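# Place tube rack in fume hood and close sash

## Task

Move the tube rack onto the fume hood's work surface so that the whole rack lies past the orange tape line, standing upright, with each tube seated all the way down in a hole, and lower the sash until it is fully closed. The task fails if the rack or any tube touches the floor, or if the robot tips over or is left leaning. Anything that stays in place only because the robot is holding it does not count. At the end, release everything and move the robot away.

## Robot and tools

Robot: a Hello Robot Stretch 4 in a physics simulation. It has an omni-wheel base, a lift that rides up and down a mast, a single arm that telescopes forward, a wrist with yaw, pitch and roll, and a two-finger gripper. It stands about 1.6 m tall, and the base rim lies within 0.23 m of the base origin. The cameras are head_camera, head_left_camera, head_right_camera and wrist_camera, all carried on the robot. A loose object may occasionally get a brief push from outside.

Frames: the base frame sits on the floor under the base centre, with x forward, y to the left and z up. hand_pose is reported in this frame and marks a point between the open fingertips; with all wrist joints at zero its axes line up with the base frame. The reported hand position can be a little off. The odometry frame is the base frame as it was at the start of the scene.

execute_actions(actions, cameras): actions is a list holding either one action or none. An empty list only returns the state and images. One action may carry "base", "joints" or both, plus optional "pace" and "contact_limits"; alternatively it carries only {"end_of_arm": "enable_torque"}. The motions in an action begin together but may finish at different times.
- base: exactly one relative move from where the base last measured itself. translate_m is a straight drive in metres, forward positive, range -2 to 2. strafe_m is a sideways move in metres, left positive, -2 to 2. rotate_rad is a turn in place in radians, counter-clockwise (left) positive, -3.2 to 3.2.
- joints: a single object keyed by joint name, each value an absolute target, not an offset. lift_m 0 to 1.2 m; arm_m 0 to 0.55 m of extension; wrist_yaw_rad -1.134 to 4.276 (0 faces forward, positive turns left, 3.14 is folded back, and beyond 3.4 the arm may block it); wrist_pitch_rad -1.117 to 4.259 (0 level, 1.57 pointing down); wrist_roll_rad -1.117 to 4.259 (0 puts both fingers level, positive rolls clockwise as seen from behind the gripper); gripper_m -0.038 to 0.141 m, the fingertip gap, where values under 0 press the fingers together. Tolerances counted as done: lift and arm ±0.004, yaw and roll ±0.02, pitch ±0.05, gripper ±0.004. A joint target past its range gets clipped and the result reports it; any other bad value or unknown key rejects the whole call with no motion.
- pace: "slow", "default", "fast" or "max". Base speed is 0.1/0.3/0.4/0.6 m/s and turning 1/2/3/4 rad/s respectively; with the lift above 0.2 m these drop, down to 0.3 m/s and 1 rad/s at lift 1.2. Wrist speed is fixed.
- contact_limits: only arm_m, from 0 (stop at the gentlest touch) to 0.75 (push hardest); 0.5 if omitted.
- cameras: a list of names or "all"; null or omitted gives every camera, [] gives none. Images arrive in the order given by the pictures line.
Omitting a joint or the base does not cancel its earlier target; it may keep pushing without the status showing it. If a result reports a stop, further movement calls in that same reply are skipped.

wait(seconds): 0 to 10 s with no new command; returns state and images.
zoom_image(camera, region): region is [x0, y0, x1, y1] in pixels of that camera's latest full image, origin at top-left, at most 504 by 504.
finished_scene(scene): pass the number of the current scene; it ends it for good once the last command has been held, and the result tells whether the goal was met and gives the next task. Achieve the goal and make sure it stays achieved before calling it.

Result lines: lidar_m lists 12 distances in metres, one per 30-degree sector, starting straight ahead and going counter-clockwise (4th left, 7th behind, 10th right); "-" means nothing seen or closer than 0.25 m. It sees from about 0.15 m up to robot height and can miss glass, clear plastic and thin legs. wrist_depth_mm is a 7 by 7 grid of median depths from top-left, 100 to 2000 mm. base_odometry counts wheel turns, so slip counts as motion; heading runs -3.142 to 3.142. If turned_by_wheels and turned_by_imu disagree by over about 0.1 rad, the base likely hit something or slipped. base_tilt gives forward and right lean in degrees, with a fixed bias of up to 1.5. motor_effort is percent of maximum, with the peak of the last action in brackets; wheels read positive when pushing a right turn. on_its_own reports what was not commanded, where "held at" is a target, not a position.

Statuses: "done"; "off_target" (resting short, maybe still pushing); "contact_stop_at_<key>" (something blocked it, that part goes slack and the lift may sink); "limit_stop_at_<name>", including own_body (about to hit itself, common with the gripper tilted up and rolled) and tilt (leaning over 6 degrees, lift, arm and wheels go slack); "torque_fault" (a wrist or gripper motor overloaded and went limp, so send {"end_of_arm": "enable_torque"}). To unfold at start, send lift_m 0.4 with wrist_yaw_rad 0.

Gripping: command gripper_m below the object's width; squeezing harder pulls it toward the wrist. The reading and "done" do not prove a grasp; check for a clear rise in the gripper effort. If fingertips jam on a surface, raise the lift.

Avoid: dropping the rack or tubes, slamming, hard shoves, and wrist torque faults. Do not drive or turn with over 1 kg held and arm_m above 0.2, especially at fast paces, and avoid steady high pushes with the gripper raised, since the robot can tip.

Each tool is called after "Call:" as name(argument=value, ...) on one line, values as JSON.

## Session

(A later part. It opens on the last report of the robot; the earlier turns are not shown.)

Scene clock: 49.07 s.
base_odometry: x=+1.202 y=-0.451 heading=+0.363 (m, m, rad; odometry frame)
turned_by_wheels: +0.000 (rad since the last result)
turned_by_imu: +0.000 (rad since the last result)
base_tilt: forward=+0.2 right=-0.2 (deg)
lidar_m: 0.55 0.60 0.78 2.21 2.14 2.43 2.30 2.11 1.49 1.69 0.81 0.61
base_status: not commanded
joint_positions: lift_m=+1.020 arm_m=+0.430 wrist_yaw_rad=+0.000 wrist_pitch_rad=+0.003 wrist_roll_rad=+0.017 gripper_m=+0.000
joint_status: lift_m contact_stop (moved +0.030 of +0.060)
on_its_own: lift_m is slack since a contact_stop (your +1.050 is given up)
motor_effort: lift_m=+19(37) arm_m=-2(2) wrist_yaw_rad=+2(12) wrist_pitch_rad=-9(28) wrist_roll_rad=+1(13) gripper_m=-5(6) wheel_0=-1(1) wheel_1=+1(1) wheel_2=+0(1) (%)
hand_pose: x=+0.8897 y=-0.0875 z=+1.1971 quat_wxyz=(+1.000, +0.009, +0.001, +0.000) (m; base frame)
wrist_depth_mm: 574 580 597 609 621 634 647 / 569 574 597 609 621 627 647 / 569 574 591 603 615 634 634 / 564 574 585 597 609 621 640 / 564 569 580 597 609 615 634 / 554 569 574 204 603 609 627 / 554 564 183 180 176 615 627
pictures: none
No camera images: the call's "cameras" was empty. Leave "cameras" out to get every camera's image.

Call:
execute_actions(actions=[{"joints":{"lift_m":1.005,"arm_m":0.4}}], cameras=[])

Call:
execute_actions(actions=[{"joints":{"arm_m":0.0},"base":{"translate_m":-0.3}}], cameras=[])

Call:
execute_actions(actions=[{"base":{"rotate_rad":1.6},"joints":{"gripper_m":0.12}}], cameras=[])

Call:
execute_actions(actions=[{"base":{"strafe_m":1.17}}], cameras=[])

Call:
execute_actions(actions=[{"base":{"translate_m":1.0}}])

Scene clock: 50.47 s.
base_odometry: x=+1.202 y=-0.451 heading=+0.363 (m, m, rad; odometry frame)
turned_by_wheels: +0.000 (rad since the last result)
turned_by_imu: +0.000 (rad since the last result)
base_tilt: forward=+0.2 right=-0.2 (deg)
lidar_m: 0.56 0.58 0.81 2.20 2.15 2.44 2.31 2.06 1.49 1.69 0.86 0.61
base_status: not commanded
joint_positions: lift_m=+1.005 arm_m=+0.401 wrist_yaw_rad=+0.000 wrist_pitch_rad=+0.002 wrist_roll_rad=+0.017 gripper_m=+0.000
joint_status: all done
motor_effort: lift_m=+14(15) arm_m=-7(8) wrist_yaw_rad=+2(2) wrist_pitch_rad=-9(9) wrist_roll_rad=+1(1) gripper_m=-5(6) wheel_0=-1(1) wheel_1=+1(1) wheel_2=-1(1) (%)
hand_pose: x=+0.8606 y=-0.0875 z=+1.1828 quat_wxyz=(+1.000, +0.009, +0.001, +0.000) (m; base frame)
wrist_depth_mm: 603 609 621 640 661 661 - / 597 609 627 640 640 661 683 / 597 615 621 627 654 661 668 / 591 603 621 627 634 647 668 / 585 597 609 627 634 654 661 / 585 597 603 204 634 647 668 / 603 585 183 180 176 661 654
pictures: none
No camera images: the call's "cameras" was empty. Leave "cameras" out to get every camera's image.

Scene clock: 52.93 s.
base_odometry: x=+0.922 y=-0.558 heading=+0.363 (m, m, rad; odometry frame)
turned_by_wheels: +0.000 (rad since the last result)
turned_by_imu: +0.000 (rad since the last result)
base_tilt: forward=+0.2 right=-0.2 (deg)
lidar_m: 0.86 0.86 2.39 2.04 2.13 2.13 2.00 2.05 1.49 1.44 1.94 0.91
base_status: done
joint_positions: lift_m=+1.005 arm_m=+0.001 wrist_yaw_rad=+0.000 wrist_pitch_rad=+0.002 wrist_roll_rad=+0.017 gripper_m=+0.000
joint_status: all done
motor_effort: lift_m=+14(15) arm_m=-7(6) wrist_yaw_rad=+1(0) wrist_pitch_rad=-8(9) wrist_roll_rad=+1(1) gripper_m=-6(5) wheel_0=-3(8) wheel_1=-4(9) wheel_2=+2(11) (%)
hand_pose: x=+0.4606 y=-0.0875 z=+1.1829 quat_wxyz=(+1.000, +0.009, +0.001, +0.000) (m; base frame)
wrist_depth_mm: 1118 1308 1336 1366 1430 1138 788 / 1138 1308 1336 1430 1366 1098 798 / 1098 1281 1336 1366 1397 1118 788 / 1078 1308 1281 1336 1366 931 778 / 1138 1281 1308 1366 1336 1078 778 / 1042 1160 1078 204 1308 1060 759 / 627 640 182 180 177 715 715
pictures: none
No camera images: the call's "cameras" was empty. Leave "cameras" out to get every camera's image.

Scene clock: 55.23 s.
base_odometry: x=+0.922 y=-0.558 heading=+1.962 (m, m, rad; odometry frame)
turned_by_wheels: +1.599 (rad since the last result)
turned_by_imu: +1.613 (rad since the last result)
base_tilt: forward=+0.0 right=-0.3 (deg)
lidar_m: 2.01 2.11 2.08 1.99 2.05 1.49 1.44 1.94 0.92 0.86 0.89 2.48
base_status: done
joint_positions: lift_m=+1.005 arm_m=+0.001 wrist_yaw_rad=+0.000 wrist_pitch_rad=+0.002 wrist_roll_rad=+0.017 gripper_m=+0.120
joint_status: all done
motor_effort: lift_m=+15(15) arm_m=-7(7) wrist_yaw_rad=+1(1) wrist_pitch_rad=-9(8) wrist_roll_rad=+1(1) gripper_m=+1(8) wheel_0=-3(7) wheel_1=-4(8) wheel_2=-4(12) (%)
hand_pose: x=+0.4606 y=-0.0874 z=+1.1828 quat_wxyz=(+1.000, +0.009, +0.001, +0.000) (m; base frame)
wrist_depth_mm: - - - - - - - / - - - - - - - / - - - - - - - / - - - - - - - / - - - - - - - / - 215 - - 220 - - / - - - 161 - - -
pictures: none
No camera images: the call's "cameras" was empty. Leave "cameras" out to get every camera's image.

Scene clock: 60.47 s.
base_odometry: x=-0.160 y=-1.003 heading=+1.962 (m, m, rad; odometry frame)
turned_by_wheels: +0.000 (rad since the last result)
turned_by_imu: -0.004 (rad since the last result)
base_tilt: forward=+0.1 right=-0.3 (deg)
lidar_m: 2.05 1.17 0.85 0.80 0.84 1.20 1.41 1.54 2.14 2.02 2.11 2.12
base_status: done
joint_positions: lift_m=+1.005 arm_m=+0.001 wrist_yaw_rad=+0.000 wrist_pitch_rad=+0.002 wrist_roll_rad=+0.017 gripper_m=+0.120
joint_status: not commanded
motor_effort: lift_m=+15(16) arm_m=-7(7) wrist_yaw_rad=+2(2) wrist_pitch_rad=-8(8) wrist_roll_rad=+1(1) gripper_m=+1(1) wheel_0=-2(10) wheel_1=+2(10) wheel_2=+0(4) (%)
hand_pose: x=+0.4606 y=-0.0874 z=+1.1828 quat_wxyz=(+1.000, +0.009, +0.001, +0.000) (m; base frame)
wrist_depth_mm: 1430 - - - - - - / 1366 - - - - - - / 1430 - - - - - - / 1464 - - - - - - / 1430 - - - - - - / 1499 214 - - 221 - - / 1499 1808 - 161 - - -
pictures: none
No camera images: the call's "cameras" was empty. Leave "cameras" out to get every camera's image.

Scene clock: 65.27 s.
base_odometry: x=-0.541 y=-0.079 heading=+1.962 (m, m, rad; odometry frame)
turned_by_wheels: +0.001 (rad since the last result)
turned_by_imu: -0.005 (rad since the last result)
base_tilt: forward=+0.1 right=-0.3 (deg)
lidar_m: 1.02 1.12 0.85 0.78 0.87 1.23 2.42 2.51 2.13 2.05 2.63 1.10
base_status: done
joint_positions: lift_m=+1.005 arm_m=+0.001 wrist_yaw_rad=+0.000 wrist_pitch_rad=+0.002 wrist_roll_rad=+0.017 gripper_m=+0.120
joint_status: not commanded
motor_effort: lift_m=+15(16) arm_m=-7(7) wrist_yaw_rad=+1(0) wrist_pitch_rad=-8(9) wrist_roll_rad=+1(1) gripper_m=+0(0) wheel_0=+3(9) wheel_1=+5(8) wheel_2=-1(12) (%)
hand_pose: x=+0.4606 y=-0.0874 z=+1.1828 quat_wxyz=(+1.000, +0.009, +0.001, +0.000) (m; base frame)
wrist_depth_mm: 1430 1661 1708 1708 1756 1756 1756 / 1430 1661 1661 1708 1756 1576 1708 / 1430 1708 1661 1661 1756 1708 1756 / 1464 1576 1661 1661 1661 1661 1708 / 1499 1708 1618 1661 1661 1661 1756 / 1430 215 1229 1182 221 1366 1708 / 854 831 831 161 866 878 891
pictures: head_camera, head_left_camera, head_right_camera, wrist_camera
Images, in order (width x height): head_camera 420x560, head_left_camera 420x672, head_right_camera 420x672, wrist_camera 616x392.

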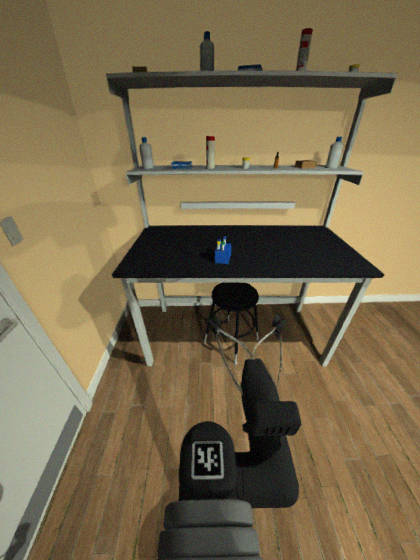

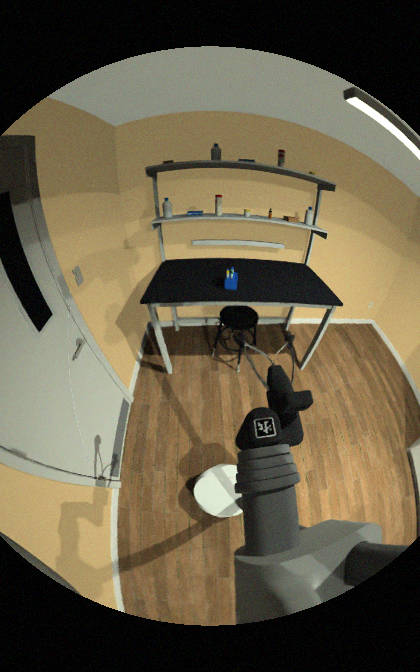

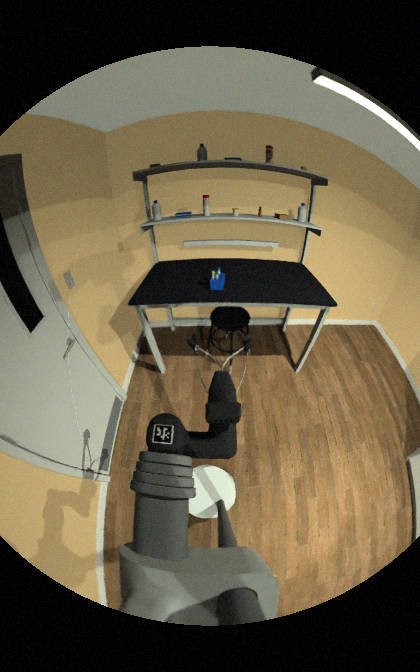

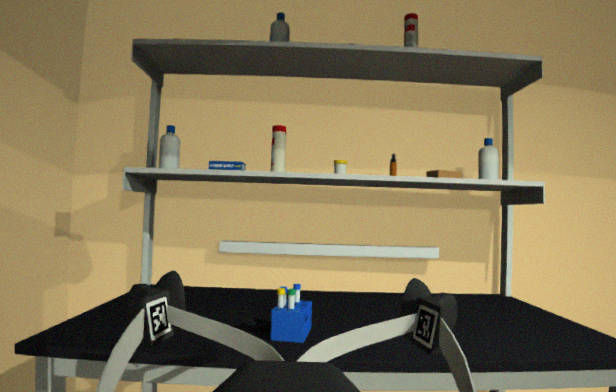

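Call:
execute_actions(actions=[{"base":{"translate_m":0.5},"joints":{"wrist_pitch_rad":0.5,"lift_m":1.1}}], cameras=["head_camera","wrist_camera"])

Call:
zoom_image(camera="wrist_camera", region=[200,60,400,260])

Scene clock: 68.63 s.
base_odometry: x=-0.732 y=+0.383 heading=+1.963 (m, m, rad; odometry frame)
turned_by_wheels: +0.000 (rad since the last result)
turned_by_imu: -0.003 (rad since the last result)
base_tilt: forward=+0.2 right=-0.2 (deg)
lidar_m: 0.55 0.57 0.84 0.78 0.84 1.22 2.98 2.96 2.18 2.88 0.80 0.58
base_status: done
joint_positions: lift_m=+1.100 arm_m=+0.001 wrist_yaw_rad=+0.000 wrist_pitch_rad=+0.502 wrist_roll_rad=+0.017 gripper_m=+0.120
joint_status: all done
motor_effort: lift_m=+22(19) arm_m=-7(7) wrist_yaw_rad=+2(2) wrist_pitch_rad=-6(7) wrist_roll_rad=+1(1) gripper_m=-1(0) wheel_0=+3(9) wheel_1=+4(7) wheel_2=-2(11) (%)
hand_pose: x=+0.4251 y=-0.0874 z=+1.1392 quat_wxyz=(+0.969, +0.008, +0.248, -0.002) (m; base frame)
wrist_depth_mm: 991 1008 1042 1042 1042 1060 1042 / 1078 1078 1078 1098 1078 1078 1138 / 1138 1118 1160 1182 1182 1182 1182 / 831 842 854 866 891 931 931 / 634 647 668 574 683 691 707 / 517 214 535 544 220 554 554 / 492 459 466 162 466 477 477
pictures: head_camera, wrist_camera
Images, in order (width x height): head_camera 420x560, wrist_camera 616x392.

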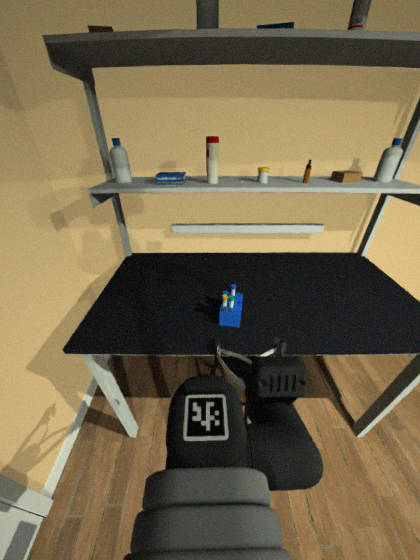

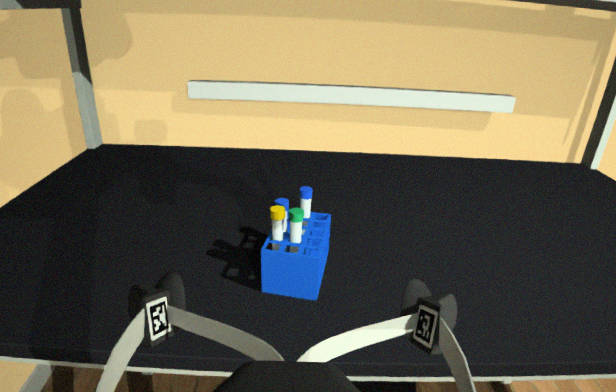

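Region (200, 60, 400, 260) of wrist_camera's 616x392 image, scaled by 2.520.

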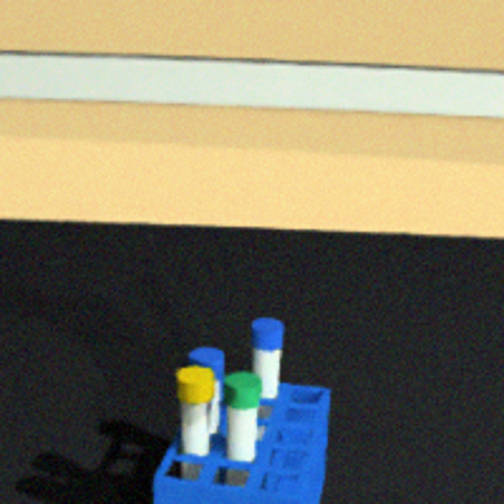

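Call:
execute_actions(actions=[{"joints":{"wrist_pitch_rad":0.0,"lift_m":0.8}}], cameras=["head_camera","wrist_camera"])

Call:
zoom_image(camera="wrist_camera", region=[220,170,380,330])

Scene clock: 71.40 s.
base_odometry: x=-0.732 y=+0.383 heading=+1.963 (m, m, rad; odometry frame)
turned_by_wheels: +0.000 (rad since the last result)
turned_by_imu: -0.001 (rad since the last result)
base_tilt: forward=+0.1 right=-0.2 (deg)
lidar_m: 0.51 0.58 0.84 0.78 0.84 1.21 2.95 2.93 2.20 2.88 0.80 0.56
base_status: not commanded
joint_positions: lift_m=+0.800 arm_m=+0.001 wrist_yaw_rad=+0.000 wrist_pitch_rad=+0.003 wrist_roll_rad=+0.017 gripper_m=+0.120
joint_status: all done
motor_effort: lift_m=+14(19) arm_m=-7(6) wrist_yaw_rad=+1(1) wrist_pitch_rad=-10(14) wrist_roll_rad=+1(1) gripper_m=+0(1) wheel_0=+3(3) wheel_1=+3(3) wheel_2=-3(3) (%)
hand_pose: x=+0.4606 y=-0.0874 z=+0.9778 quat_wxyz=(+1.000, +0.009, +0.001, +0.000) (m; base frame)
wrist_depth_mm: 1118 1078 1160 1182 1182 1182 1182 / 946 991 991 976 946 976 946 / 1118 1138 1160 1160 1160 1205 1182 / 1118 1118 1160 1138 1160 1160 1182 / 917 991 1060 492 1182 1160 1182 / 418 213 449 452 220 488 488 / 351 334 332 162 336 338 343
pictures: head_camera, wrist_camera
Images, in order (width x height): head_camera 420x560, wrist_camera 616x392.

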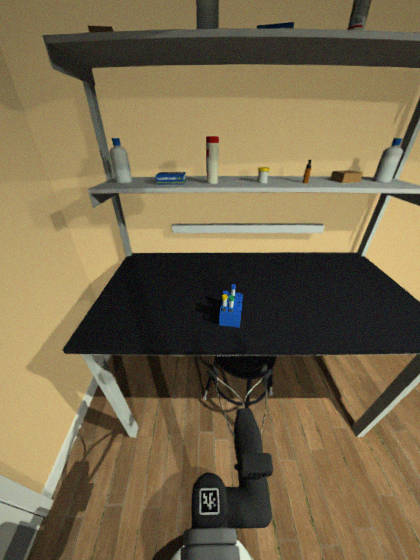

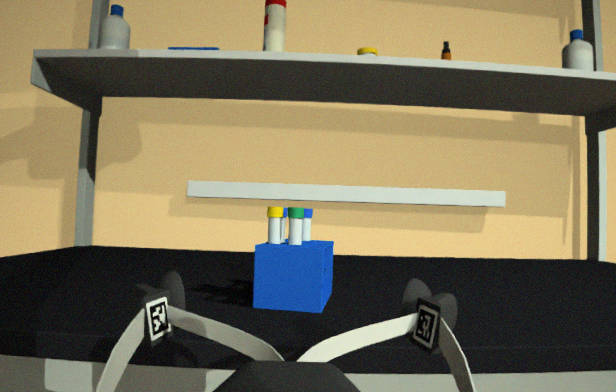

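Region (220, 170, 380, 330) of wrist_camera's 616x392 image, scaled by 3.150.

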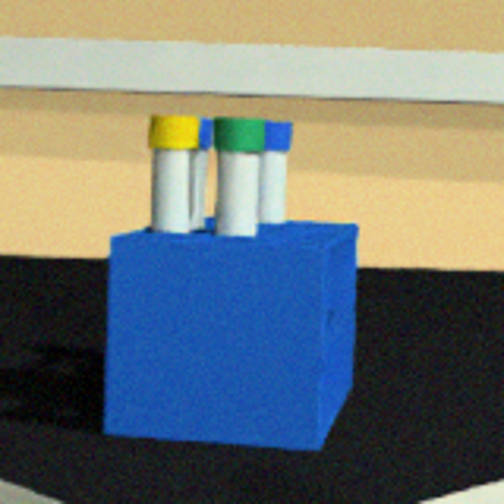

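Call:
execute_actions(actions=[{"joints":{"lift_m":0.765,"gripper_m":0.14}}], cameras=[])

Call:
execute_actions(actions=[{"joints":{"arm_m":0.22},"contact_limits":{"arm_m":0.2}}], cameras=["head_camera","wrist_camera"])

Scene clock: 76.10 s.
base_odometry: x=-0.732 y=+0.383 heading=+1.963 (m, m, rad; odometry frame)
turned_by_wheels: +0.000 (rad since the last result)
turned_by_imu: -0.001 (rad since the last result)
base_tilt: forward=+0.1 right=-0.4 (deg)
lidar_m: 0.53 0.59 0.84 0.77 0.85 1.20 2.96 2.92 2.20 2.85 0.80 0.56
base_status: not commanded
joint_positions: lift_m=+0.765 arm_m=+0.001 wrist_yaw_rad=+0.000 wrist_pitch_rad=+0.003 wrist_roll_rad=+0.017 gripper_m=+0.140
joint_status: all done
motor_effort: lift_m=+14(16) arm_m=-7(7) wrist_yaw_rad=+0(2) wrist_pitch_rad=-9(9) wrist_roll_rad=+1(1) gripper_m=+0(1) wheel_0=+3(3) wheel_1=+4(4) wheel_2=-3(3) (%)
hand_pose: x=+0.4606 y=-0.0874 z=+0.9428 quat_wxyz=(+1.000, +0.009, +0.001, +0.000) (m; base frame)
wrist_depth_mm: 1138 904 1182 917 1229 1182 1205 / 1118 1098 1078 1098 1042 1025 991 / 1118 1138 1138 1160 1182 1160 1205 / 1118 1118 1118 559 1182 1205 1205 / 627 691 715 459 866 946 960 / 336 209 336 338 340 342 345 / 370 370 375 153 377 379 379
pictures: none
No camera images: the call's "cameras" was empty. Leave "cameras" out to get every camera's image.

Scene clock: 77.87 s.
base_odometry: x=-0.732 y=+0.383 heading=+1.963 (m, m, rad; odometry frame)
turned_by_wheels: +0.000 (rad since the last result)
turned_by_imu: +0.000 (rad since the last result)
base_tilt: forward=+0.2 right=-0.3 (deg)
lidar_m: 0.53 0.58 0.85 0.76 0.83 1.21 2.98 2.91 2.20 2.87 0.77 0.58
base_status: not commanded
joint_positions: lift_m=+0.765 arm_m=+0.219 wrist_yaw_rad=+0.000 wrist_pitch_rad=+0.002 wrist_roll_rad=+0.017 gripper_m=+0.140
joint_status: all done
motor_effort: lift_m=+14(14) arm_m=+7(8) wrist_yaw_rad=+1(1) wrist_pitch_rad=-7(9) wrist_roll_rad=+1(1) gripper_m=+1(2) wheel_0=+3(3) wheel_1=+4(4) wheel_2=-3(3) (%)
contact_limits: arm_m 0.2
hand_pose: x=+0.6781 y=-0.0874 z=+0.9429 quat_wxyz=(+1.000, +0.009, +0.001, +0.000) (m; base frame)
wrist_depth_mm: 778 768 759 741 732 723 723 / 904 917 931 960 960 960 976 / 904 904 931 946 946 960 960 / 891 904 904 307 946 946 960 / 609 668 473 238 831 960 946 / 285 209 243 235 296 297 338 / 190 189 195 153 205 204 213
pictures: head_camera, wrist_camera
Images, in order (width x height): head_camera 420x560, wrist_camera 616x392.

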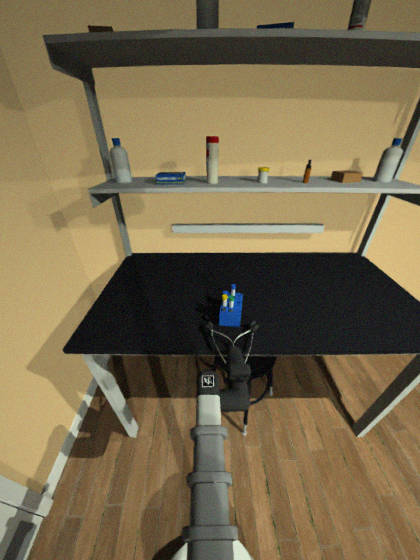

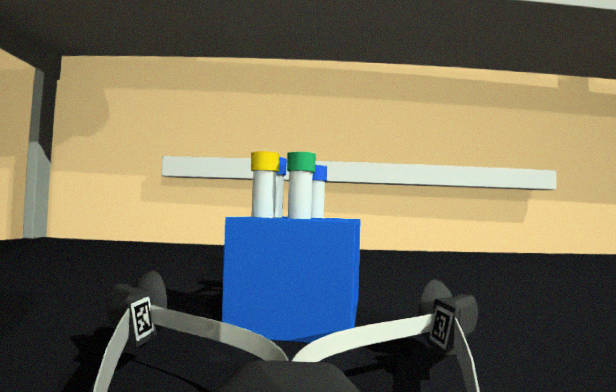

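Call:
execute_actions(actions=[{"joints":{"arm_m":0.30},"contact_limits":{"arm_m":0.2}}], cameras=["wrist_camera"])

Call:
execute_actions(actions=[{"joints":{"gripper_m":0.02}}], cameras=["wrist_camera","head_camera"])

Scene clock: 79.43 s.
base_odometry: x=-0.732 y=+0.383 heading=+1.962 (m, m, rad; odometry frame)
turned_by_wheels: +0.000 (rad since the last result)
turned_by_imu: +0.008 (rad since the last result)
base_tilt: forward=+0.1 right=-0.3 (deg)
lidar_m: 0.56 0.60 0.84 0.75 0.83 1.21 2.97 2.94 2.20 2.88 0.77 0.57
base_status: not commanded
joint_positions: lift_m=+0.765 arm_m=+0.278 wrist_yaw_rad=-0.006 wrist_pitch_rad=+0.003 wrist_roll_rad=+0.017 gripper_m=+0.140
joint_status: arm_m contact_stop (moved +0.059 of +0.081)
on_its_own: arm_m is slack since a contact_stop (your +0.300 is given up); wrist_yaw_rad is at rest, and its effort (+18) is outside its rest range (-13 to +13)
motor_effort: lift_m=+15(15) arm_m=+0(23) wrist_yaw_rad=+18(42) wrist_pitch_rad=-11(18) wrist_roll_rad=+0(1) gripper_m=+0(1) wheel_0=+3(6) wheel_1=+1(5) wheel_2=-5(13) (%)
contact_limits: arm_m 0.2
hand_pose: x=+0.7365 y=-0.0892 z=+0.9425 quat_wxyz=(+1.000, +0.009, +0.002, -0.003) (m; base frame)
wrist_depth_mm: 768 778 750 750 732 732 723 / 854 854 866 878 904 917 917 / 854 866 854 878 891 891 904 / 842 854 866 224 866 891 891 / 597 654 193 185 647 878 891 / 281 209 190 183 198 294 334 / 189 185 189 153 188 202 211
pictures: wrist_camera
Images, in order (width x height): wrist_camera 616x392.

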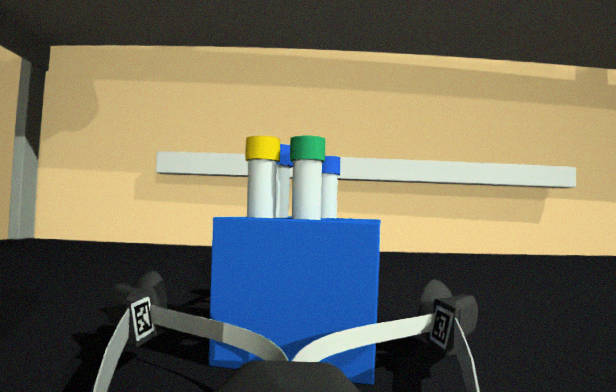

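not run: a stop came earlier in this reply.

Call:
execute_actions(actions=[{"joints":{"arm_m":0.24}}], cameras=[])

Call:
execute_actions(actions=[{"joints":{"lift_m":0.83,"wrist_pitch_rad":0.25}}], cameras=[])

Call:
execute_actions(actions=[{"joints":{"arm_m":0.33},"contact_limits":{"arm_m":0.2}}], cameras=["wrist_camera","head_camera"])

Scene clock: 80.73 s.
base_odometry: x=-0.732 y=+0.383 heading=+1.962 (m, m, rad; odometry frame)
turned_by_wheels: +0.000 (rad since the last result)
turned_by_imu: +0.000 (rad since the last result)
base_tilt: forward=+0.1 right=-0.4 (deg)
lidar_m: 0.53 0.56 0.84 0.77 0.84 1.21 2.96 2.91 2.19 2.88 0.78 0.58
base_status: not commanded
joint_positions: lift_m=+0.765 arm_m=+0.241 wrist_yaw_rad=+0.000 wrist_pitch_rad=+0.003 wrist_roll_rad=+0.017 gripper_m=+0.140
joint_status: all done
motor_effort: lift_m=+15(15) arm_m=-7(7) wrist_yaw_rad=+1(17) wrist_pitch_rad=-9(11) wrist_roll_rad=+1(0) gripper_m=+0(2) wheel_0=+3(3) wheel_1=+1(1) wheel_2=-3(4) (%)
hand_pose: x=+0.7006 y=-0.0875 z=+0.9427 quat_wxyz=(+1.000, +0.009, +0.001, +0.000) (m; base frame)
wrist_depth_mm: 759 778 750 750 741 723 715 / 904 917 904 931 917 960 946 / 891 891 904 904 917 931 946 / 891 904 891 267 917 946 931 / 615 668 473 220 640 904 917 / 285 209 226 219 220 297 336 / 189 187 195 153 204 204 212
pictures: none
No camera images: the call's "cameras" was empty. Leave "cameras" out to get every camera's image.

Scene clock: 81.93 s.
base_odometry: x=-0.732 y=+0.383 heading=+1.963 (m, m, rad; odometry frame)
turned_by_wheels: +0.000 (rad since the last result)
turned_by_imu: +0.000 (rad since the last result)
base_tilt: forward=+0.3 right=-0.3 (deg)
lidar_m: 0.56 0.58 0.82 0.75 0.85 1.20 2.96 2.90 2.19 2.87 0.79 0.58
base_status: not commanded
joint_positions: lift_m=+0.830 arm_m=+0.241 wrist_yaw_rad=+0.000 wrist_pitch_rad=+0.252 wrist_roll_rad=+0.018 gripper_m=+0.140
joint_status: all done
motor_effort: lift_m=+22(22) arm_m=-7(7) wrist_yaw_rad=+0(16) wrist_pitch_rad=-6(92) wrist_roll_rad=+0(0) gripper_m=+0(0) wheel_0=+2(3) wheel_1=+1(1) wheel_2=+3(3) (%)
hand_pose: x=+0.6916 y=-0.0873 z=+0.9360 quat_wxyz=(+0.992, +0.009, +0.126, -0.001) (m; base frame)
wrist_depth_mm: 820 831 831 854 854 831 842 / 842 842 854 842 854 854 866 / 878 866 866 273 878 904 904 / 559 574 597 246 580 683 732 / 338 349 309 221 349 387 392 / 243 209 236 227 222 251 268 / 192 191 196 153 203 204 208
pictures: none
No camera images: the call's "cameras" was empty. Leave "cameras" out to get every camera's image.

Scene clock: 83.17 s.
base_odometry: x=-0.732 y=+0.383 heading=+1.963 (m, m, rad; odometry frame)
turned_by_wheels: +0.000 (rad since the last result)
turned_by_imu: +0.000 (rad since the last result)
base_tilt: forward=+0.2 right=-0.3 (deg)
lidar_m: 0.55 0.57 0.82 0.78 0.85 1.22 2.94 2.89 2.21 2.86 0.78 0.57
base_status: not commanded
joint_positions: lift_m=+0.830 arm_m=+0.329 wrist_yaw_rad=+0.000 wrist_pitch_rad=+0.252 wrist_roll_rad=+0.018 gripper_m=+0.140
joint_status: all done
motor_effort: lift_m=+22(22) arm_m=+7(7) wrist_yaw_rad=+2(0) wrist_pitch_rad=-7(7) wrist_roll_rad=+0(0) gripper_m=+0(1) wheel_0=+2(2) wheel_1=+1(1) wheel_2=+3(3) (%)
contact_limits: arm_m 0.2
hand_pose: x=+0.7790 y=-0.0874 z=+0.9360 quat_wxyz=(+0.992, +0.009, +0.126, -0.001) (m; base frame)
wrist_depth_mm: 750 741 750 750 759 759 768 / 750 768 768 768 723 768 768 / 778 788 778 778 809 809 798 / 554 574 225 216 647 676 715 / 336 349 174 171 347 384 392 / 243 210 178 175 214 250 267 / 191 190 184 152 193 203 207
pictures: head_camera, wrist_camera
Images, in order (width x height): head_camera 420x560, wrist_camera 616x392.

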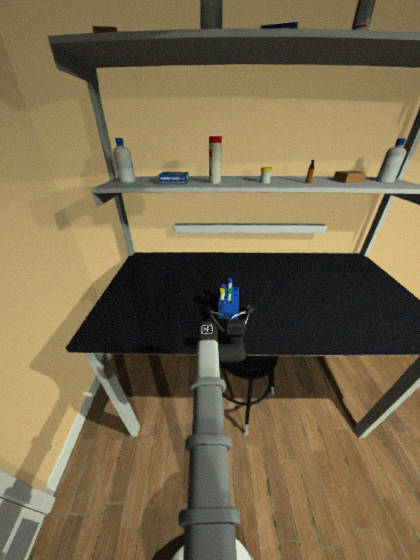

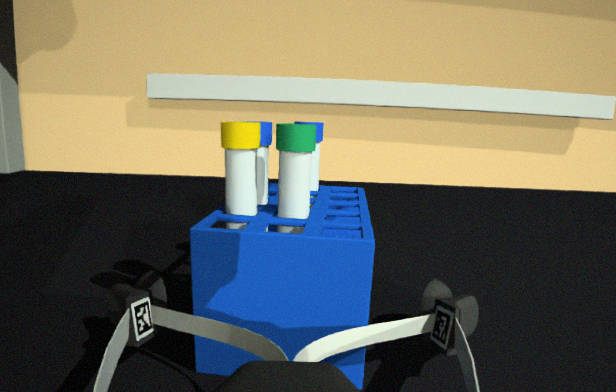

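Call:
execute_actions(actions=[{"joints":{"gripper_m":0.01}}], cameras=["wrist_camera"])

Call:
execute_actions(actions=[{"joints":{"lift_m":0.9},"pace":"slow"}], cameras=["wrist_camera","head_camera"])

Scene clock: 85.60 s.
base_odometry: x=-0.732 y=+0.383 heading=+1.963 (m, m, rad; odometry frame)
turned_by_wheels: +0.000 (rad since the last result)
turned_by_imu: -0.001 (rad since the last result)
base_tilt: forward=+0.1 right=-0.2 (deg)
lidar_m: 0.57 0.57 0.82 0.77 0.84 1.22 2.97 2.92 2.21 2.87 0.79 0.59
base_status: not commanded
joint_positions: lift_m=+0.830 arm_m=+0.329 wrist_yaw_rad=+0.000 wrist_pitch_rad=+0.251 wrist_roll_rad=+0.018 gripper_m=+0.011
joint_status: all done
motor_effort: lift_m=+22(22) arm_m=+7(7) wrist_yaw_rad=+1(3) wrist_pitch_rad=-5(8) wrist_roll_rad=+0(0) gripper_m=-32(34) wheel_0=+2(2) wheel_1=+1(1) wheel_2=+3(3) (%)
hand_pose: x=+0.7791 y=-0.0874 z=+0.9362 quat_wxyz=(+0.992, +0.009, +0.125, -0.001) (m; base frame)
wrist_depth_mm: 741 741 741 750 750 759 768 / 750 768 759 759 707 778 788 / 768 778 788 788 798 820 809 / 564 580 469 220 654 683 715 / 340 351 168 166 349 387 392 / 243 247 174 171 180 268 270 / 186 183 177 175 179 195 209
pictures: wrist_camera
Images, in order (width x height): wrist_camera 616x392.

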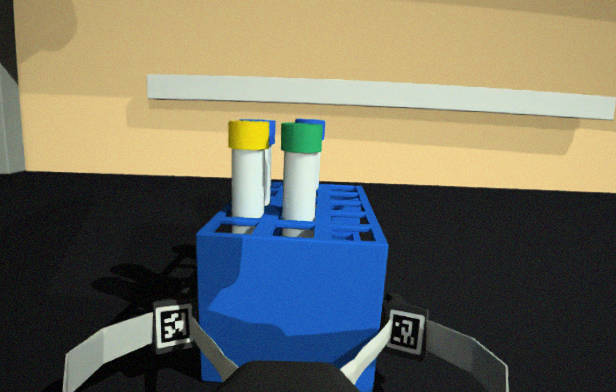

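Scene clock: 87.07 s.
base_odometry: x=-0.732 y=+0.383 heading=+1.963 (m, m, rad; odometry frame)
turned_by_wheels: +0.000 (rad since the last result)
turned_by_imu: +0.000 (rad since the last result)
base_tilt: forward=+0.1 right=-0.3 (deg)
lidar_m: 0.53 0.54 0.83 0.75 0.84 1.21 2.95 2.91 2.18 2.87 0.77 0.59
base_status: not commanded
joint_positions: lift_m=+0.900 arm_m=+0.329 wrist_yaw_rad=+0.000 wrist_pitch_rad=+0.253 wrist_roll_rad=+0.018 gripper_m=+0.011
joint_status: all done
motor_effort: lift_m=+23(22) arm_m=+7(7) wrist_yaw_rad=-1(1) wrist_pitch_rad=-11(11) wrist_roll_rad=+0(0) gripper_m=-32(32) wheel_0=+2(2) wheel_1=+1(1) wheel_2=+3(3) (%)
hand_pose: x=+0.7790 y=-0.0874 z=+1.0056 quat_wxyz=(+0.992, +0.009, +0.126, -0.001) (m; base frame)
wrist_depth_mm: 723 750 750 750 750 759 759 / 759 759 768 768 778 788 788 / 788 788 715 254 788 788 798 / 768 809 732 220 831 820 842 / 517 530 167 165 539 591 597 / 373 379 173 169 181 413 410 / 287 281 177 174 178 298 320
pictures: head_camera, wrist_camera
Images, in order (width x height): head_camera 420x560, wrist_camera 616x392.

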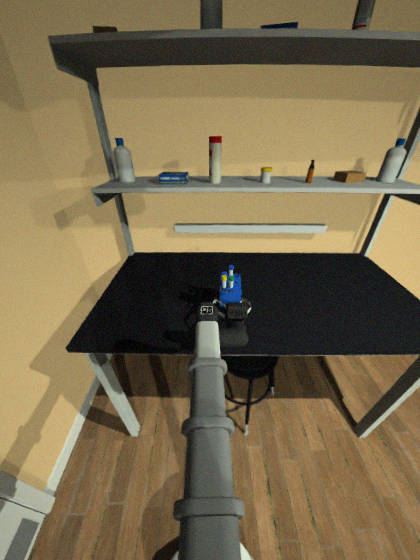

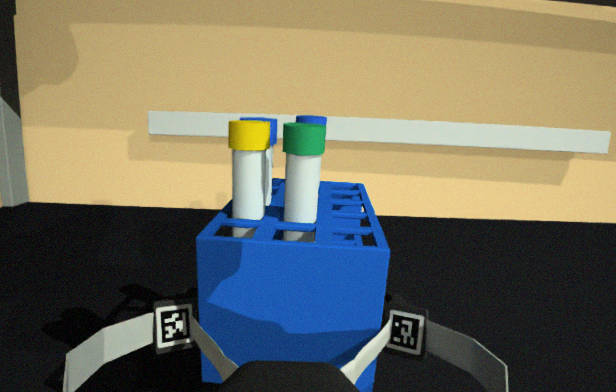

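Call:
execute_actions(actions=[{"joints":{"lift_m":0.98,"arm_m":0.05},"pace":"slow"}], cameras=[])

Call:
execute_actions(actions=[{"base":{"translate_m":-0.3}}], cameras=[])

Call:
execute_actions(actions=[{"base":{"rotate_rad":-1.58},"pace":"slow"}], cameras=[])

Call:
execute_actions(actions=[{"base":{"strafe_m":-1.2}}], cameras=[])

Call:
execute_actions(actions=[{"base":{"translate_m":1.17}}])

Scene clock: 91.53 s.
base_odometry: x=-0.732 y=+0.383 heading=+1.963 (m, m, rad; odometry frame)
turned_by_wheels: +0.000 (rad since the last result)
turned_by_imu: -0.001 (rad since the last result)
base_tilt: forward=+0.3 right=-0.3 (deg)
lidar_m: 0.46 0.58 0.83 0.77 0.84 1.19 2.97 2.89 2.19 2.86 0.78 0.58
base_status: not commanded
joint_positions: lift_m=+0.980 arm_m=+0.051 wrist_yaw_rad=+0.000 wrist_pitch_rad=+0.253 wrist_roll_rad=+0.018 gripper_m=+0.011
joint_status: all done
motor_effort: lift_m=+23(27) arm_m=-7(6) wrist_yaw_rad=+0(1) wrist_pitch_rad=-10(10) wrist_roll_rad=+1(0) gripper_m=-31(32) wheel_0=+2(2) wheel_1=+1(1) wheel_2=+3(3) (%)
hand_pose: x=+0.5015 y=-0.0874 z=+1.0856 quat_wxyz=(+0.992, +0.009, +0.126, -0.001) (m; base frame)
wrist_depth_mm: 750 788 842 820 788 820 798 / 1008 1042 1025 1042 1060 1060 1078 / 1060 1078 1078 254 1098 1098 1098 / 1098 1098 1025 220 1118 1138 1118 / 723 759 167 165 759 842 854 / 530 535 172 169 180 591 580 / 402 399 177 174 179 421 455
pictures: none
No camera images: the call's "cameras" was empty. Leave "cameras" out to get every camera's image.

Scene clock: 94.00 s.
base_odometry: x=-0.617 y=+0.106 heading=+1.962 (m, m, rad; odometry frame)
turned_by_wheels: -0.001 (rad since the last result)
turned_by_imu: +0.000 (rad since the last result)
base_tilt: forward=+0.3 right=-0.3 (deg)
lidar_m: 0.46 0.91 0.83 0.77 0.84 1.24 2.62 2.72 2.12 2.09 1.18 0.86
base_status: done
joint_positions: lift_m=+0.980 arm_m=+0.051 wrist_yaw_rad=+0.000 wrist_pitch_rad=+0.253 wrist_roll_rad=+0.018 gripper_m=+0.011
joint_status: not commanded
motor_effort: lift_m=+22(23) arm_m=-7(7) wrist_yaw_rad=+1(1) wrist_pitch_rad=-11(11) wrist_roll_rad=+0(0) gripper_m=-33(31) wheel_0=-3(9) wheel_1=-4(10) wheel_2=+0(13) (%)
hand_pose: x=+0.5014 y=-0.0874 z=+1.0856 quat_wxyz=(+0.992, +0.009, +0.126, -0.001) (m; base frame)
wrist_depth_mm: 1281 1229 1281 1308 1308 1336 1205 / 1308 1308 1366 1336 1336 1336 1205 / 1366 1366 1366 214 1397 1430 1397 / 1336 1308 1008 217 1430 1430 1464 / 741 768 167 165 759 831 854 / 683 627 173 169 180 691 683 / 1366 1430 177 174 179 1430 1576
pictures: none
No camera images: the call's "cameras" was empty. Leave "cameras" out to get every camera's image.

Scene clock: 96.87 s.
base_odometry: x=-0.617 y=+0.106 heading=+0.383 (m, m, rad; odometry frame)
turned_by_wheels: -1.579 (rad since the last result)
turned_by_imu: -1.594 (rad since the last result)
base_tilt: forward=+0.1 right=-0.3 (deg)
lidar_m: 0.44 1.20 0.87 0.82 0.92 0.87 0.81 0.82 1.18 2.60 2.69 2.13
base_status: done
joint_positions: lift_m=+0.980 arm_m=+0.051 wrist_yaw_rad=+0.000 wrist_pitch_rad=+0.253 wrist_roll_rad=+0.018 gripper_m=+0.011
joint_status: not commanded
motor_effort: lift_m=+22(23) arm_m=-7(7) wrist_yaw_rad=+1(0) wrist_pitch_rad=-10(10) wrist_roll_rad=+1(0) gripper_m=-33(33) wheel_0=+4(2) wheel_1=+5(8) wheel_2=+4(10) (%)
hand_pose: x=+0.5015 y=-0.0874 z=+1.0856 quat_wxyz=(+0.992, +0.009, +0.126, -0.001) (m; base frame)
wrist_depth_mm: - - - - 1921 - - / - - - - - - - / - - - 214 - - - / - - - 218 1863 1983 1983 / - - 167 165 1921 1983 - / - - 173 169 180 1921 - / 1756 1756 177 174 179 1863 1983
pictures: none
No camera images: the call's "cameras" was empty. Leave "cameras" out to get every camera's image.

Scene clock: 102.20 s.
base_odometry: x=-0.169 y=-1.007 heading=+0.383 (m, m, rad; odometry frame)
turned_by_wheels: +0.000 (rad since the last result)
turned_by_imu: +0.001 (rad since the last result)
base_tilt: forward=+0.2 right=-0.3 (deg)
lidar_m: 0.44 2.13 2.17 2.07 1.23 0.85 0.80 0.82 1.12 1.39 1.53 2.15
base_status: done
joint_positions: lift_m=+0.980 arm_m=+0.051 wrist_yaw_rad=+0.000 wrist_pitch_rad=+0.253 wrist_roll_rad=+0.018 gripper_m=+0.011
joint_status: not commanded
motor_effort: lift_m=+23(23) arm_m=-7(7) wrist_yaw_rad=+0(1) wrist_pitch_rad=-11(11) wrist_roll_rad=+0(0) gripper_m=-33(32) wheel_0=+2(13) wheel_1=-2(12) wheel_2=+0(2) (%)
hand_pose: x=+0.5015 y=-0.0874 z=+1.0856 quat_wxyz=(+0.992, +0.009, +0.126, -0.001) (m; base frame)
wrist_depth_mm: - 1983 - - - - - / - 1921 - - 1921 - - / - 1921 1863 215 1983 - - / - 1863 1921 213 1863 - - / - 1921 167 165 1921 - - / - 1921 172 169 180 - - / 1708 1808 177 174 179 1863 1921
pictures: none
No camera images: the call's "cameras" was empty. Leave "cameras" out to get every camera's image.

Scene clock: 107.57 s.
base_odometry: x=+0.916 y=-0.569 heading=+0.384 (m, m, rad; odometry frame)
turned_by_wheels: +0.001 (rad since the last result)
turned_by_imu: -0.006 (rad since the last result)
base_tilt: forward=+0.1 right=-0.3 (deg)
lidar_m: 0.45 0.93 2.43 2.07 2.15 2.10 1.98 2.05 1.42 1.41 1.92 0.93
base_status: done
joint_positions: lift_m=+0.980 arm_m=+0.051 wrist_yaw_rad=+0.000 wrist_pitch_rad=+0.253 wrist_roll_rad=+0.018 gripper_m=+0.011
joint_status: not commanded
motor_effort: lift_m=+21(23) arm_m=-7(7) wrist_yaw_rad=+0(2) wrist_pitch_rad=-11(12) wrist_roll_rad=+0(1) gripper_m=-33(32) wheel_0=+5(8) wheel_1=+5(9) wheel_2=-1(11) (%)
hand_pose: x=+0.5014 y=-0.0874 z=+1.0857 quat_wxyz=(+0.992, +0.009, +0.126, -0.001) (m; base frame)
wrist_depth_mm: 788 891 1182 1182 1205 1118 788 / 1098 1205 1205 1229 1255 991 741 / 1078 1229 1255 250 1308 1138 778 / 1042 1205 991 213 1336 1098 798 / 640 647 167 165 676 699 699 / 668 668 173 170 180 707 723 / 676 691 177 174 179 723 750
pictures: head_camera, head_left_camera, head_right_camera, wrist_camera
Images, in order (width x height): head_camera 420x560, head_left_camera 420x672, head_right_camera 420x672, wrist_camera 616x392.

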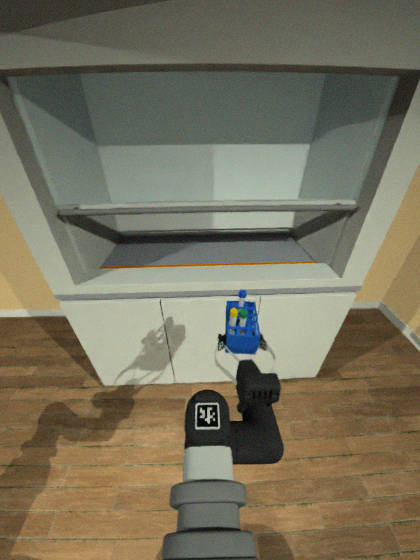

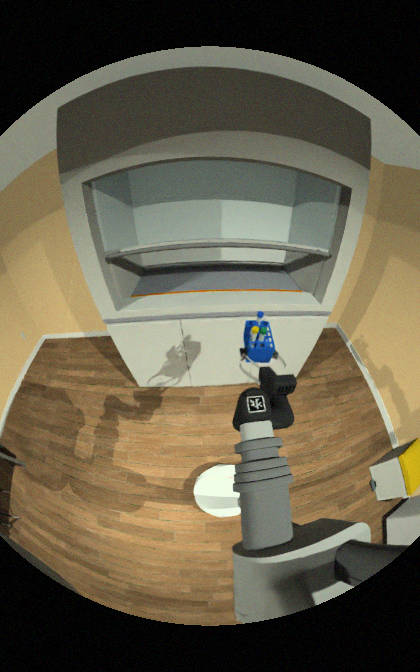

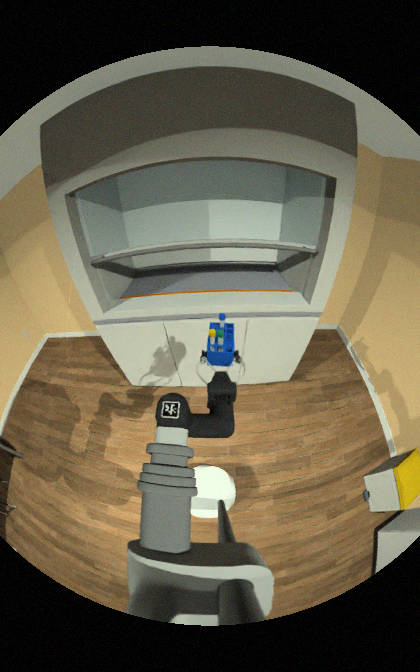

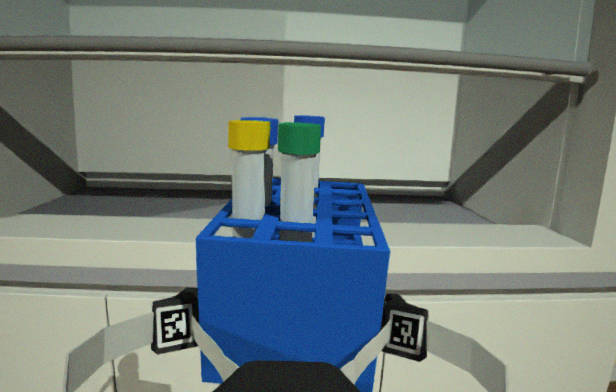

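Call:
execute_actions(actions=[{"base":{"translate_m":0.36},"pace":"slow"}], cameras=[])

Call:
execute_actions(actions=[{"joints":{"arm_m":0.25},"pace":"slow","contact_limits":{"arm_m":0.2}}])

Scene clock: 112.77 s.
base_odometry: x=+1.250 y=-0.435 heading=+0.384 (m, m, rad; odometry frame)
turned_by_wheels: +0.000 (rad since the last result)
turned_by_imu: -0.002 (rad since the last result)
base_tilt: forward=+0.3 right=-0.2 (deg)
lidar_m: 0.43 0.55 0.76 2.24 2.14 2.48 2.35 2.04 1.51 1.84 0.79 0.54
base_status: done
joint_positions: lift_m=+0.980 arm_m=+0.051 wrist_yaw_rad=+0.000 wrist_pitch_rad=+0.253 wrist_roll_rad=+0.018 gripper_m=+0.011
joint_status: not commanded
motor_effort: lift_m=+21(21) arm_m=-7(7) wrist_yaw_rad=+0(0) wrist_pitch_rad=-10(11) wrist_roll_rad=+1(0) gripper_m=-32(32) wheel_0=+5(7) wheel_1=+5(8) wheel_2=-4(7) (%)
hand_pose: x=+0.5014 y=-0.0874 z=+1.0857 quat_wxyz=(+0.992, +0.009, +0.126, -0.001) (m; base frame)
wrist_depth_mm: 842 831 842 866 866 891 366 / 854 866 878 891 891 904 778 / 866 878 891 256 931 931 778 / 931 917 904 220 976 946 778 / 707 723 167 165 732 820 732 / 413 421 173 169 181 455 459 / 317 310 177 174 178 332 353
pictures: none
No camera images: the call's "cameras" was empty. Leave "cameras" out to get every camera's image.

Scene clock: 116.07 s.
base_odometry: x=+1.250 y=-0.435 heading=+0.384 (m, m, rad; odometry frame)
turned_by_wheels: +0.000 (rad since the last result)
turned_by_imu: -0.001 (rad since the last result)
base_tilt: forward=+0.2 right=-0.3 (deg)
lidar_m: 0.50 0.53 0.75 2.24 2.13 2.49 2.35 2.05 1.50 1.81 0.78 0.55
base_status: not commanded
joint_positions: lift_m=+0.980 arm_m=+0.249 wrist_yaw_rad=+0.000 wrist_pitch_rad=+0.253 wrist_roll_rad=+0.018 gripper_m=+0.011
joint_status: all done
motor_effort: lift_m=+21(21) arm_m=+7(8) wrist_yaw_rad=+2(0) wrist_pitch_rad=-10(11) wrist_roll_rad=+1(0) gripper_m=-33(32) wheel_0=+5(4) wheel_1=+5(5) wheel_2=-4(4) (%)
contact_limits: arm_m 0.2
hand_pose: x=+0.6989 y=-0.0874 z=+1.0857 quat_wxyz=(+0.992, +0.009, +0.126, -0.001) (m; base frame)
wrist_depth_mm: 640 654 668 676 676 683 699 / 661 668 683 691 691 707 707 / 683 699 691 256 723 741 723 / 715 715 715 220 750 759 750 / 707 723 167 165 723 809 732 / 504 512 173 168 180 549 559 / 389 384 177 174 179 402 436
pictures: head_camera, head_left_camera, head_right_camera, wrist_camera
Images, in order (width x height): head_camera 420x560, head_left_camera 420x672, head_right_camera 420x672, wrist_camera 616x392.

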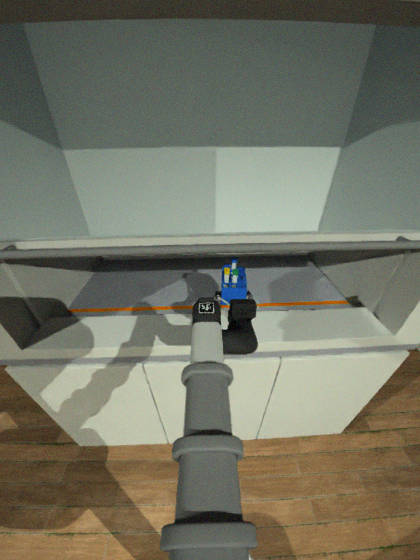

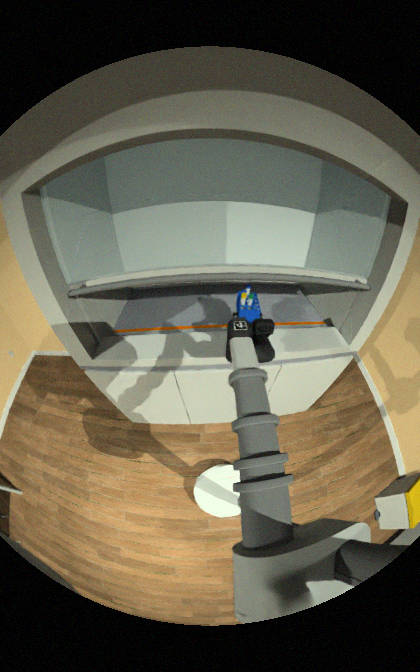

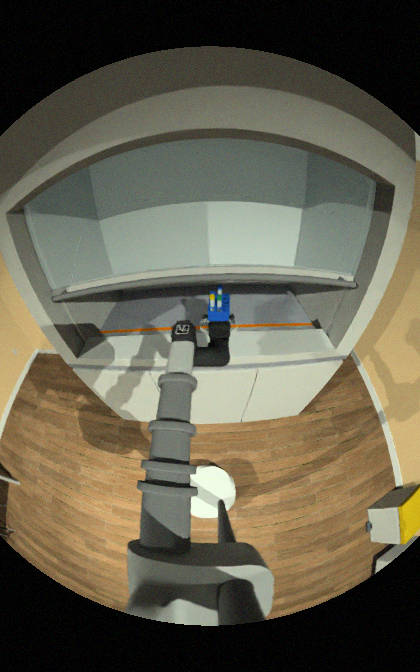

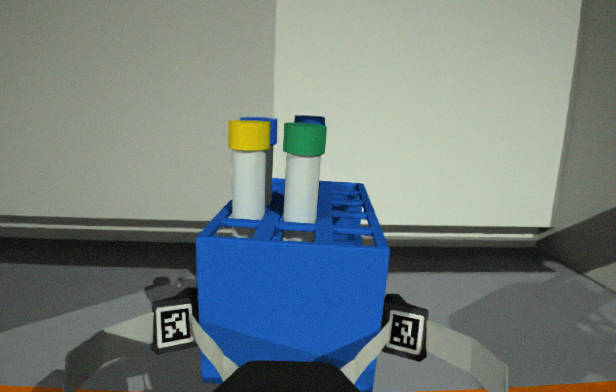

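Call:
execute_actions(actions=[{"joints":{"arm_m":0.41},"pace":"slow","contact_limits":{"arm_m":0.2}}], cameras=[])

Call:
execute_actions(actions=[{"joints":{"lift_m":0.88},"pace":"slow"}], cameras=["head_camera","wrist_camera"])

Scene clock: 119.17 s.
base_odometry: x=+1.250 y=-0.435 heading=+0.384 (m, m, rad; odometry frame)
turned_by_wheels: +0.000 (rad since the last result)
turned_by_imu: -0.001 (rad since the last result)
base_tilt: forward=+0.2 right=-0.2 (deg)
lidar_m: 0.51 0.56 0.77 2.22 2.16 2.49 2.34 2.06 1.49 1.84 0.79 0.55
base_status: not commanded
joint_positions: lift_m=+0.980 arm_m=+0.409 wrist_yaw_rad=+0.000 wrist_pitch_rad=+0.253 wrist_roll_rad=+0.018 gripper_m=+0.011
joint_status: all done
motor_effort: lift_m=+21(21) arm_m=+8(10) wrist_yaw_rad=+0(0) wrist_pitch_rad=-11(11) wrist_roll_rad=+1(0) gripper_m=-33(32) wheel_0=+5(5) wheel_1=+5(5) wheel_2=-4(4) (%)
contact_limits: arm_m 0.2
hand_pose: x=+0.8589 y=-0.0874 z=+1.0857 quat_wxyz=(+0.992, +0.009, +0.126, -0.001) (m; base frame)
wrist_depth_mm: 504 508 517 521 521 539 544 / 517 525 535 535 549 549 554 / 530 535 539 256 554 569 574 / 544 559 549 220 574 580 591 / 609 627 167 164 591 603 615 / 508 512 173 169 180 559 554 / 389 382 176 174 179 402 436
pictures: none
No camera images: the call's "cameras" was empty. Leave "cameras" out to get every camera's image.

Scene clock: 120.87 s.
base_odometry: x=+1.250 y=-0.435 heading=+0.384 (m, m, rad; odometry frame)
turned_by_wheels: +0.000 (rad since the last result)
turned_by_imu: +0.000 (rad since the last result)
base_tilt: forward=+0.3 right=-0.2 (deg)
lidar_m: 0.50 0.54 0.76 2.22 2.15 2.50 2.36 2.03 1.48 1.84 0.79 0.55
base_status: not commanded
joint_positions: lift_m=+0.880 arm_m=+0.409 wrist_yaw_rad=+0.000 wrist_pitch_rad=+0.253 wrist_roll_rad=+0.018 gripper_m=+0.011
joint_status: all done
motor_effort: lift_m=+14(20) arm_m=+7(7) wrist_yaw_rad=+0(1) wrist_pitch_rad=-11(12) wrist_roll_rad=+0(0) gripper_m=-32(32) wheel_0=+5(5) wheel_1=+5(5) wheel_2=-4(4) (%)
hand_pose: x=+0.8589 y=-0.0874 z=+0.9862 quat_wxyz=(+0.992, +0.009, +0.126, -0.001) (m; base frame)
wrist_depth_mm: 504 508 512 517 525 535 535 / 512 525 525 539 544 549 554 / 530 539 544 253 564 564 569 / 597 603 554 220 580 640 640 / 442 452 167 165 455 504 512 / 314 319 172 170 180 347 349 / 242 238 177 174 179 251 277
pictures: head_camera, wrist_camera
Images, in order (width x height): head_camera 420x560, wrist_camera 616x392.

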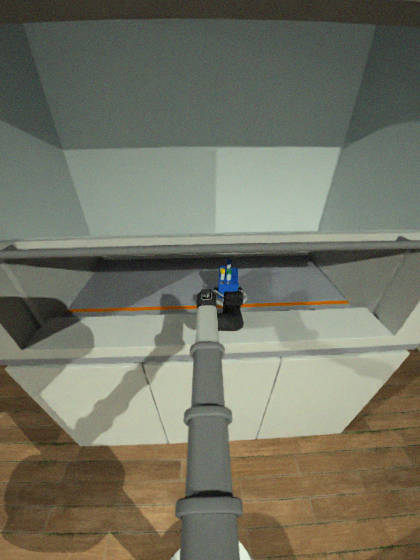

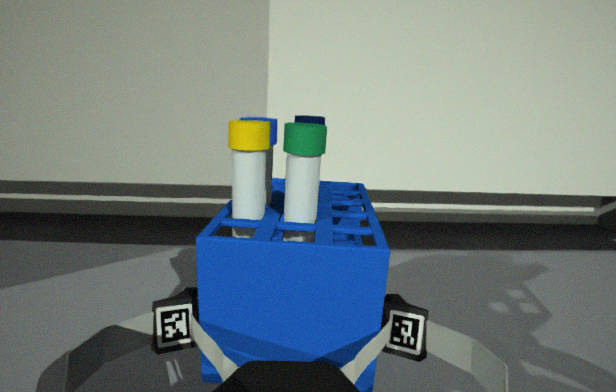

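Call:
execute_actions(actions=[{"joints":{"lift_m":0.845},"pace":"slow"}], cameras=["wrist_camera"])

Scene clock: 122.00 s.
base_odometry: x=+1.250 y=-0.435 heading=+0.384 (m, m, rad; odometry frame)
turned_by_wheels: -0.001 (rad since the last result)
turned_by_imu: +0.000 (rad since the last result)
base_tilt: forward=+0.2 right=-0.3 (deg)
lidar_m: 0.51 0.55 0.75 2.25 2.15 2.49 2.36 2.04 1.50 1.84 0.77 0.54
base_status: not commanded
joint_positions: lift_m=+0.868 arm_m=+0.409 wrist_yaw_rad=+0.000 wrist_pitch_rad=+0.240 wrist_roll_rad=+0.018 gripper_m=+0.011
joint_status: lift_m contact_stop (moved -0.012 of -0.035)
on_its_own: lift_m is slack since a contact_stop (your +0.845 is given up); wrist_pitch_rad is at rest, and its effort (+26) is outside its rest range (-23 to +23)
motor_effort: lift_m=+14(12) arm_m=+6(7) wrist_yaw_rad=+1(11) wrist_pitch_rad=+26(50) wrist_roll_rad=-1(5) gripper_m=-33(33) wheel_0=+2(4) wheel_1=+2(5) wheel_2=-4(4) (%)
hand_pose: x=+0.8601 y=-0.0874 z=+0.9777 quat_wxyz=(+0.993, +0.009, +0.120, -0.001) (m; base frame)
wrist_depth_mm: 508 512 521 525 530 539 544 / 517 521 530 535 549 554 554 / 530 535 539 266 554 569 574 / 597 603 554 220 569 585 591 / 452 469 167 165 473 525 535 / 319 325 173 169 181 357 357 / 242 238 176 174 179 254 282
pictures: wrist_camera
Images, in order (width x height): wrist_camera 616x392.

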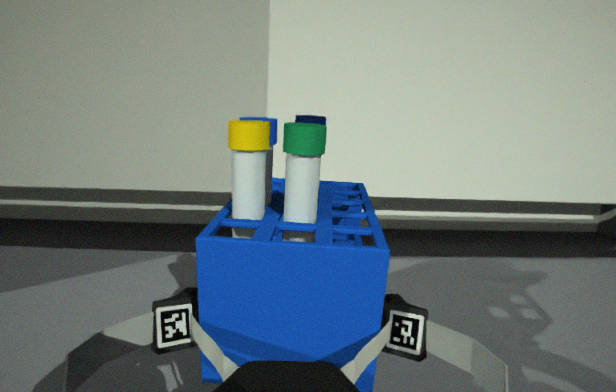

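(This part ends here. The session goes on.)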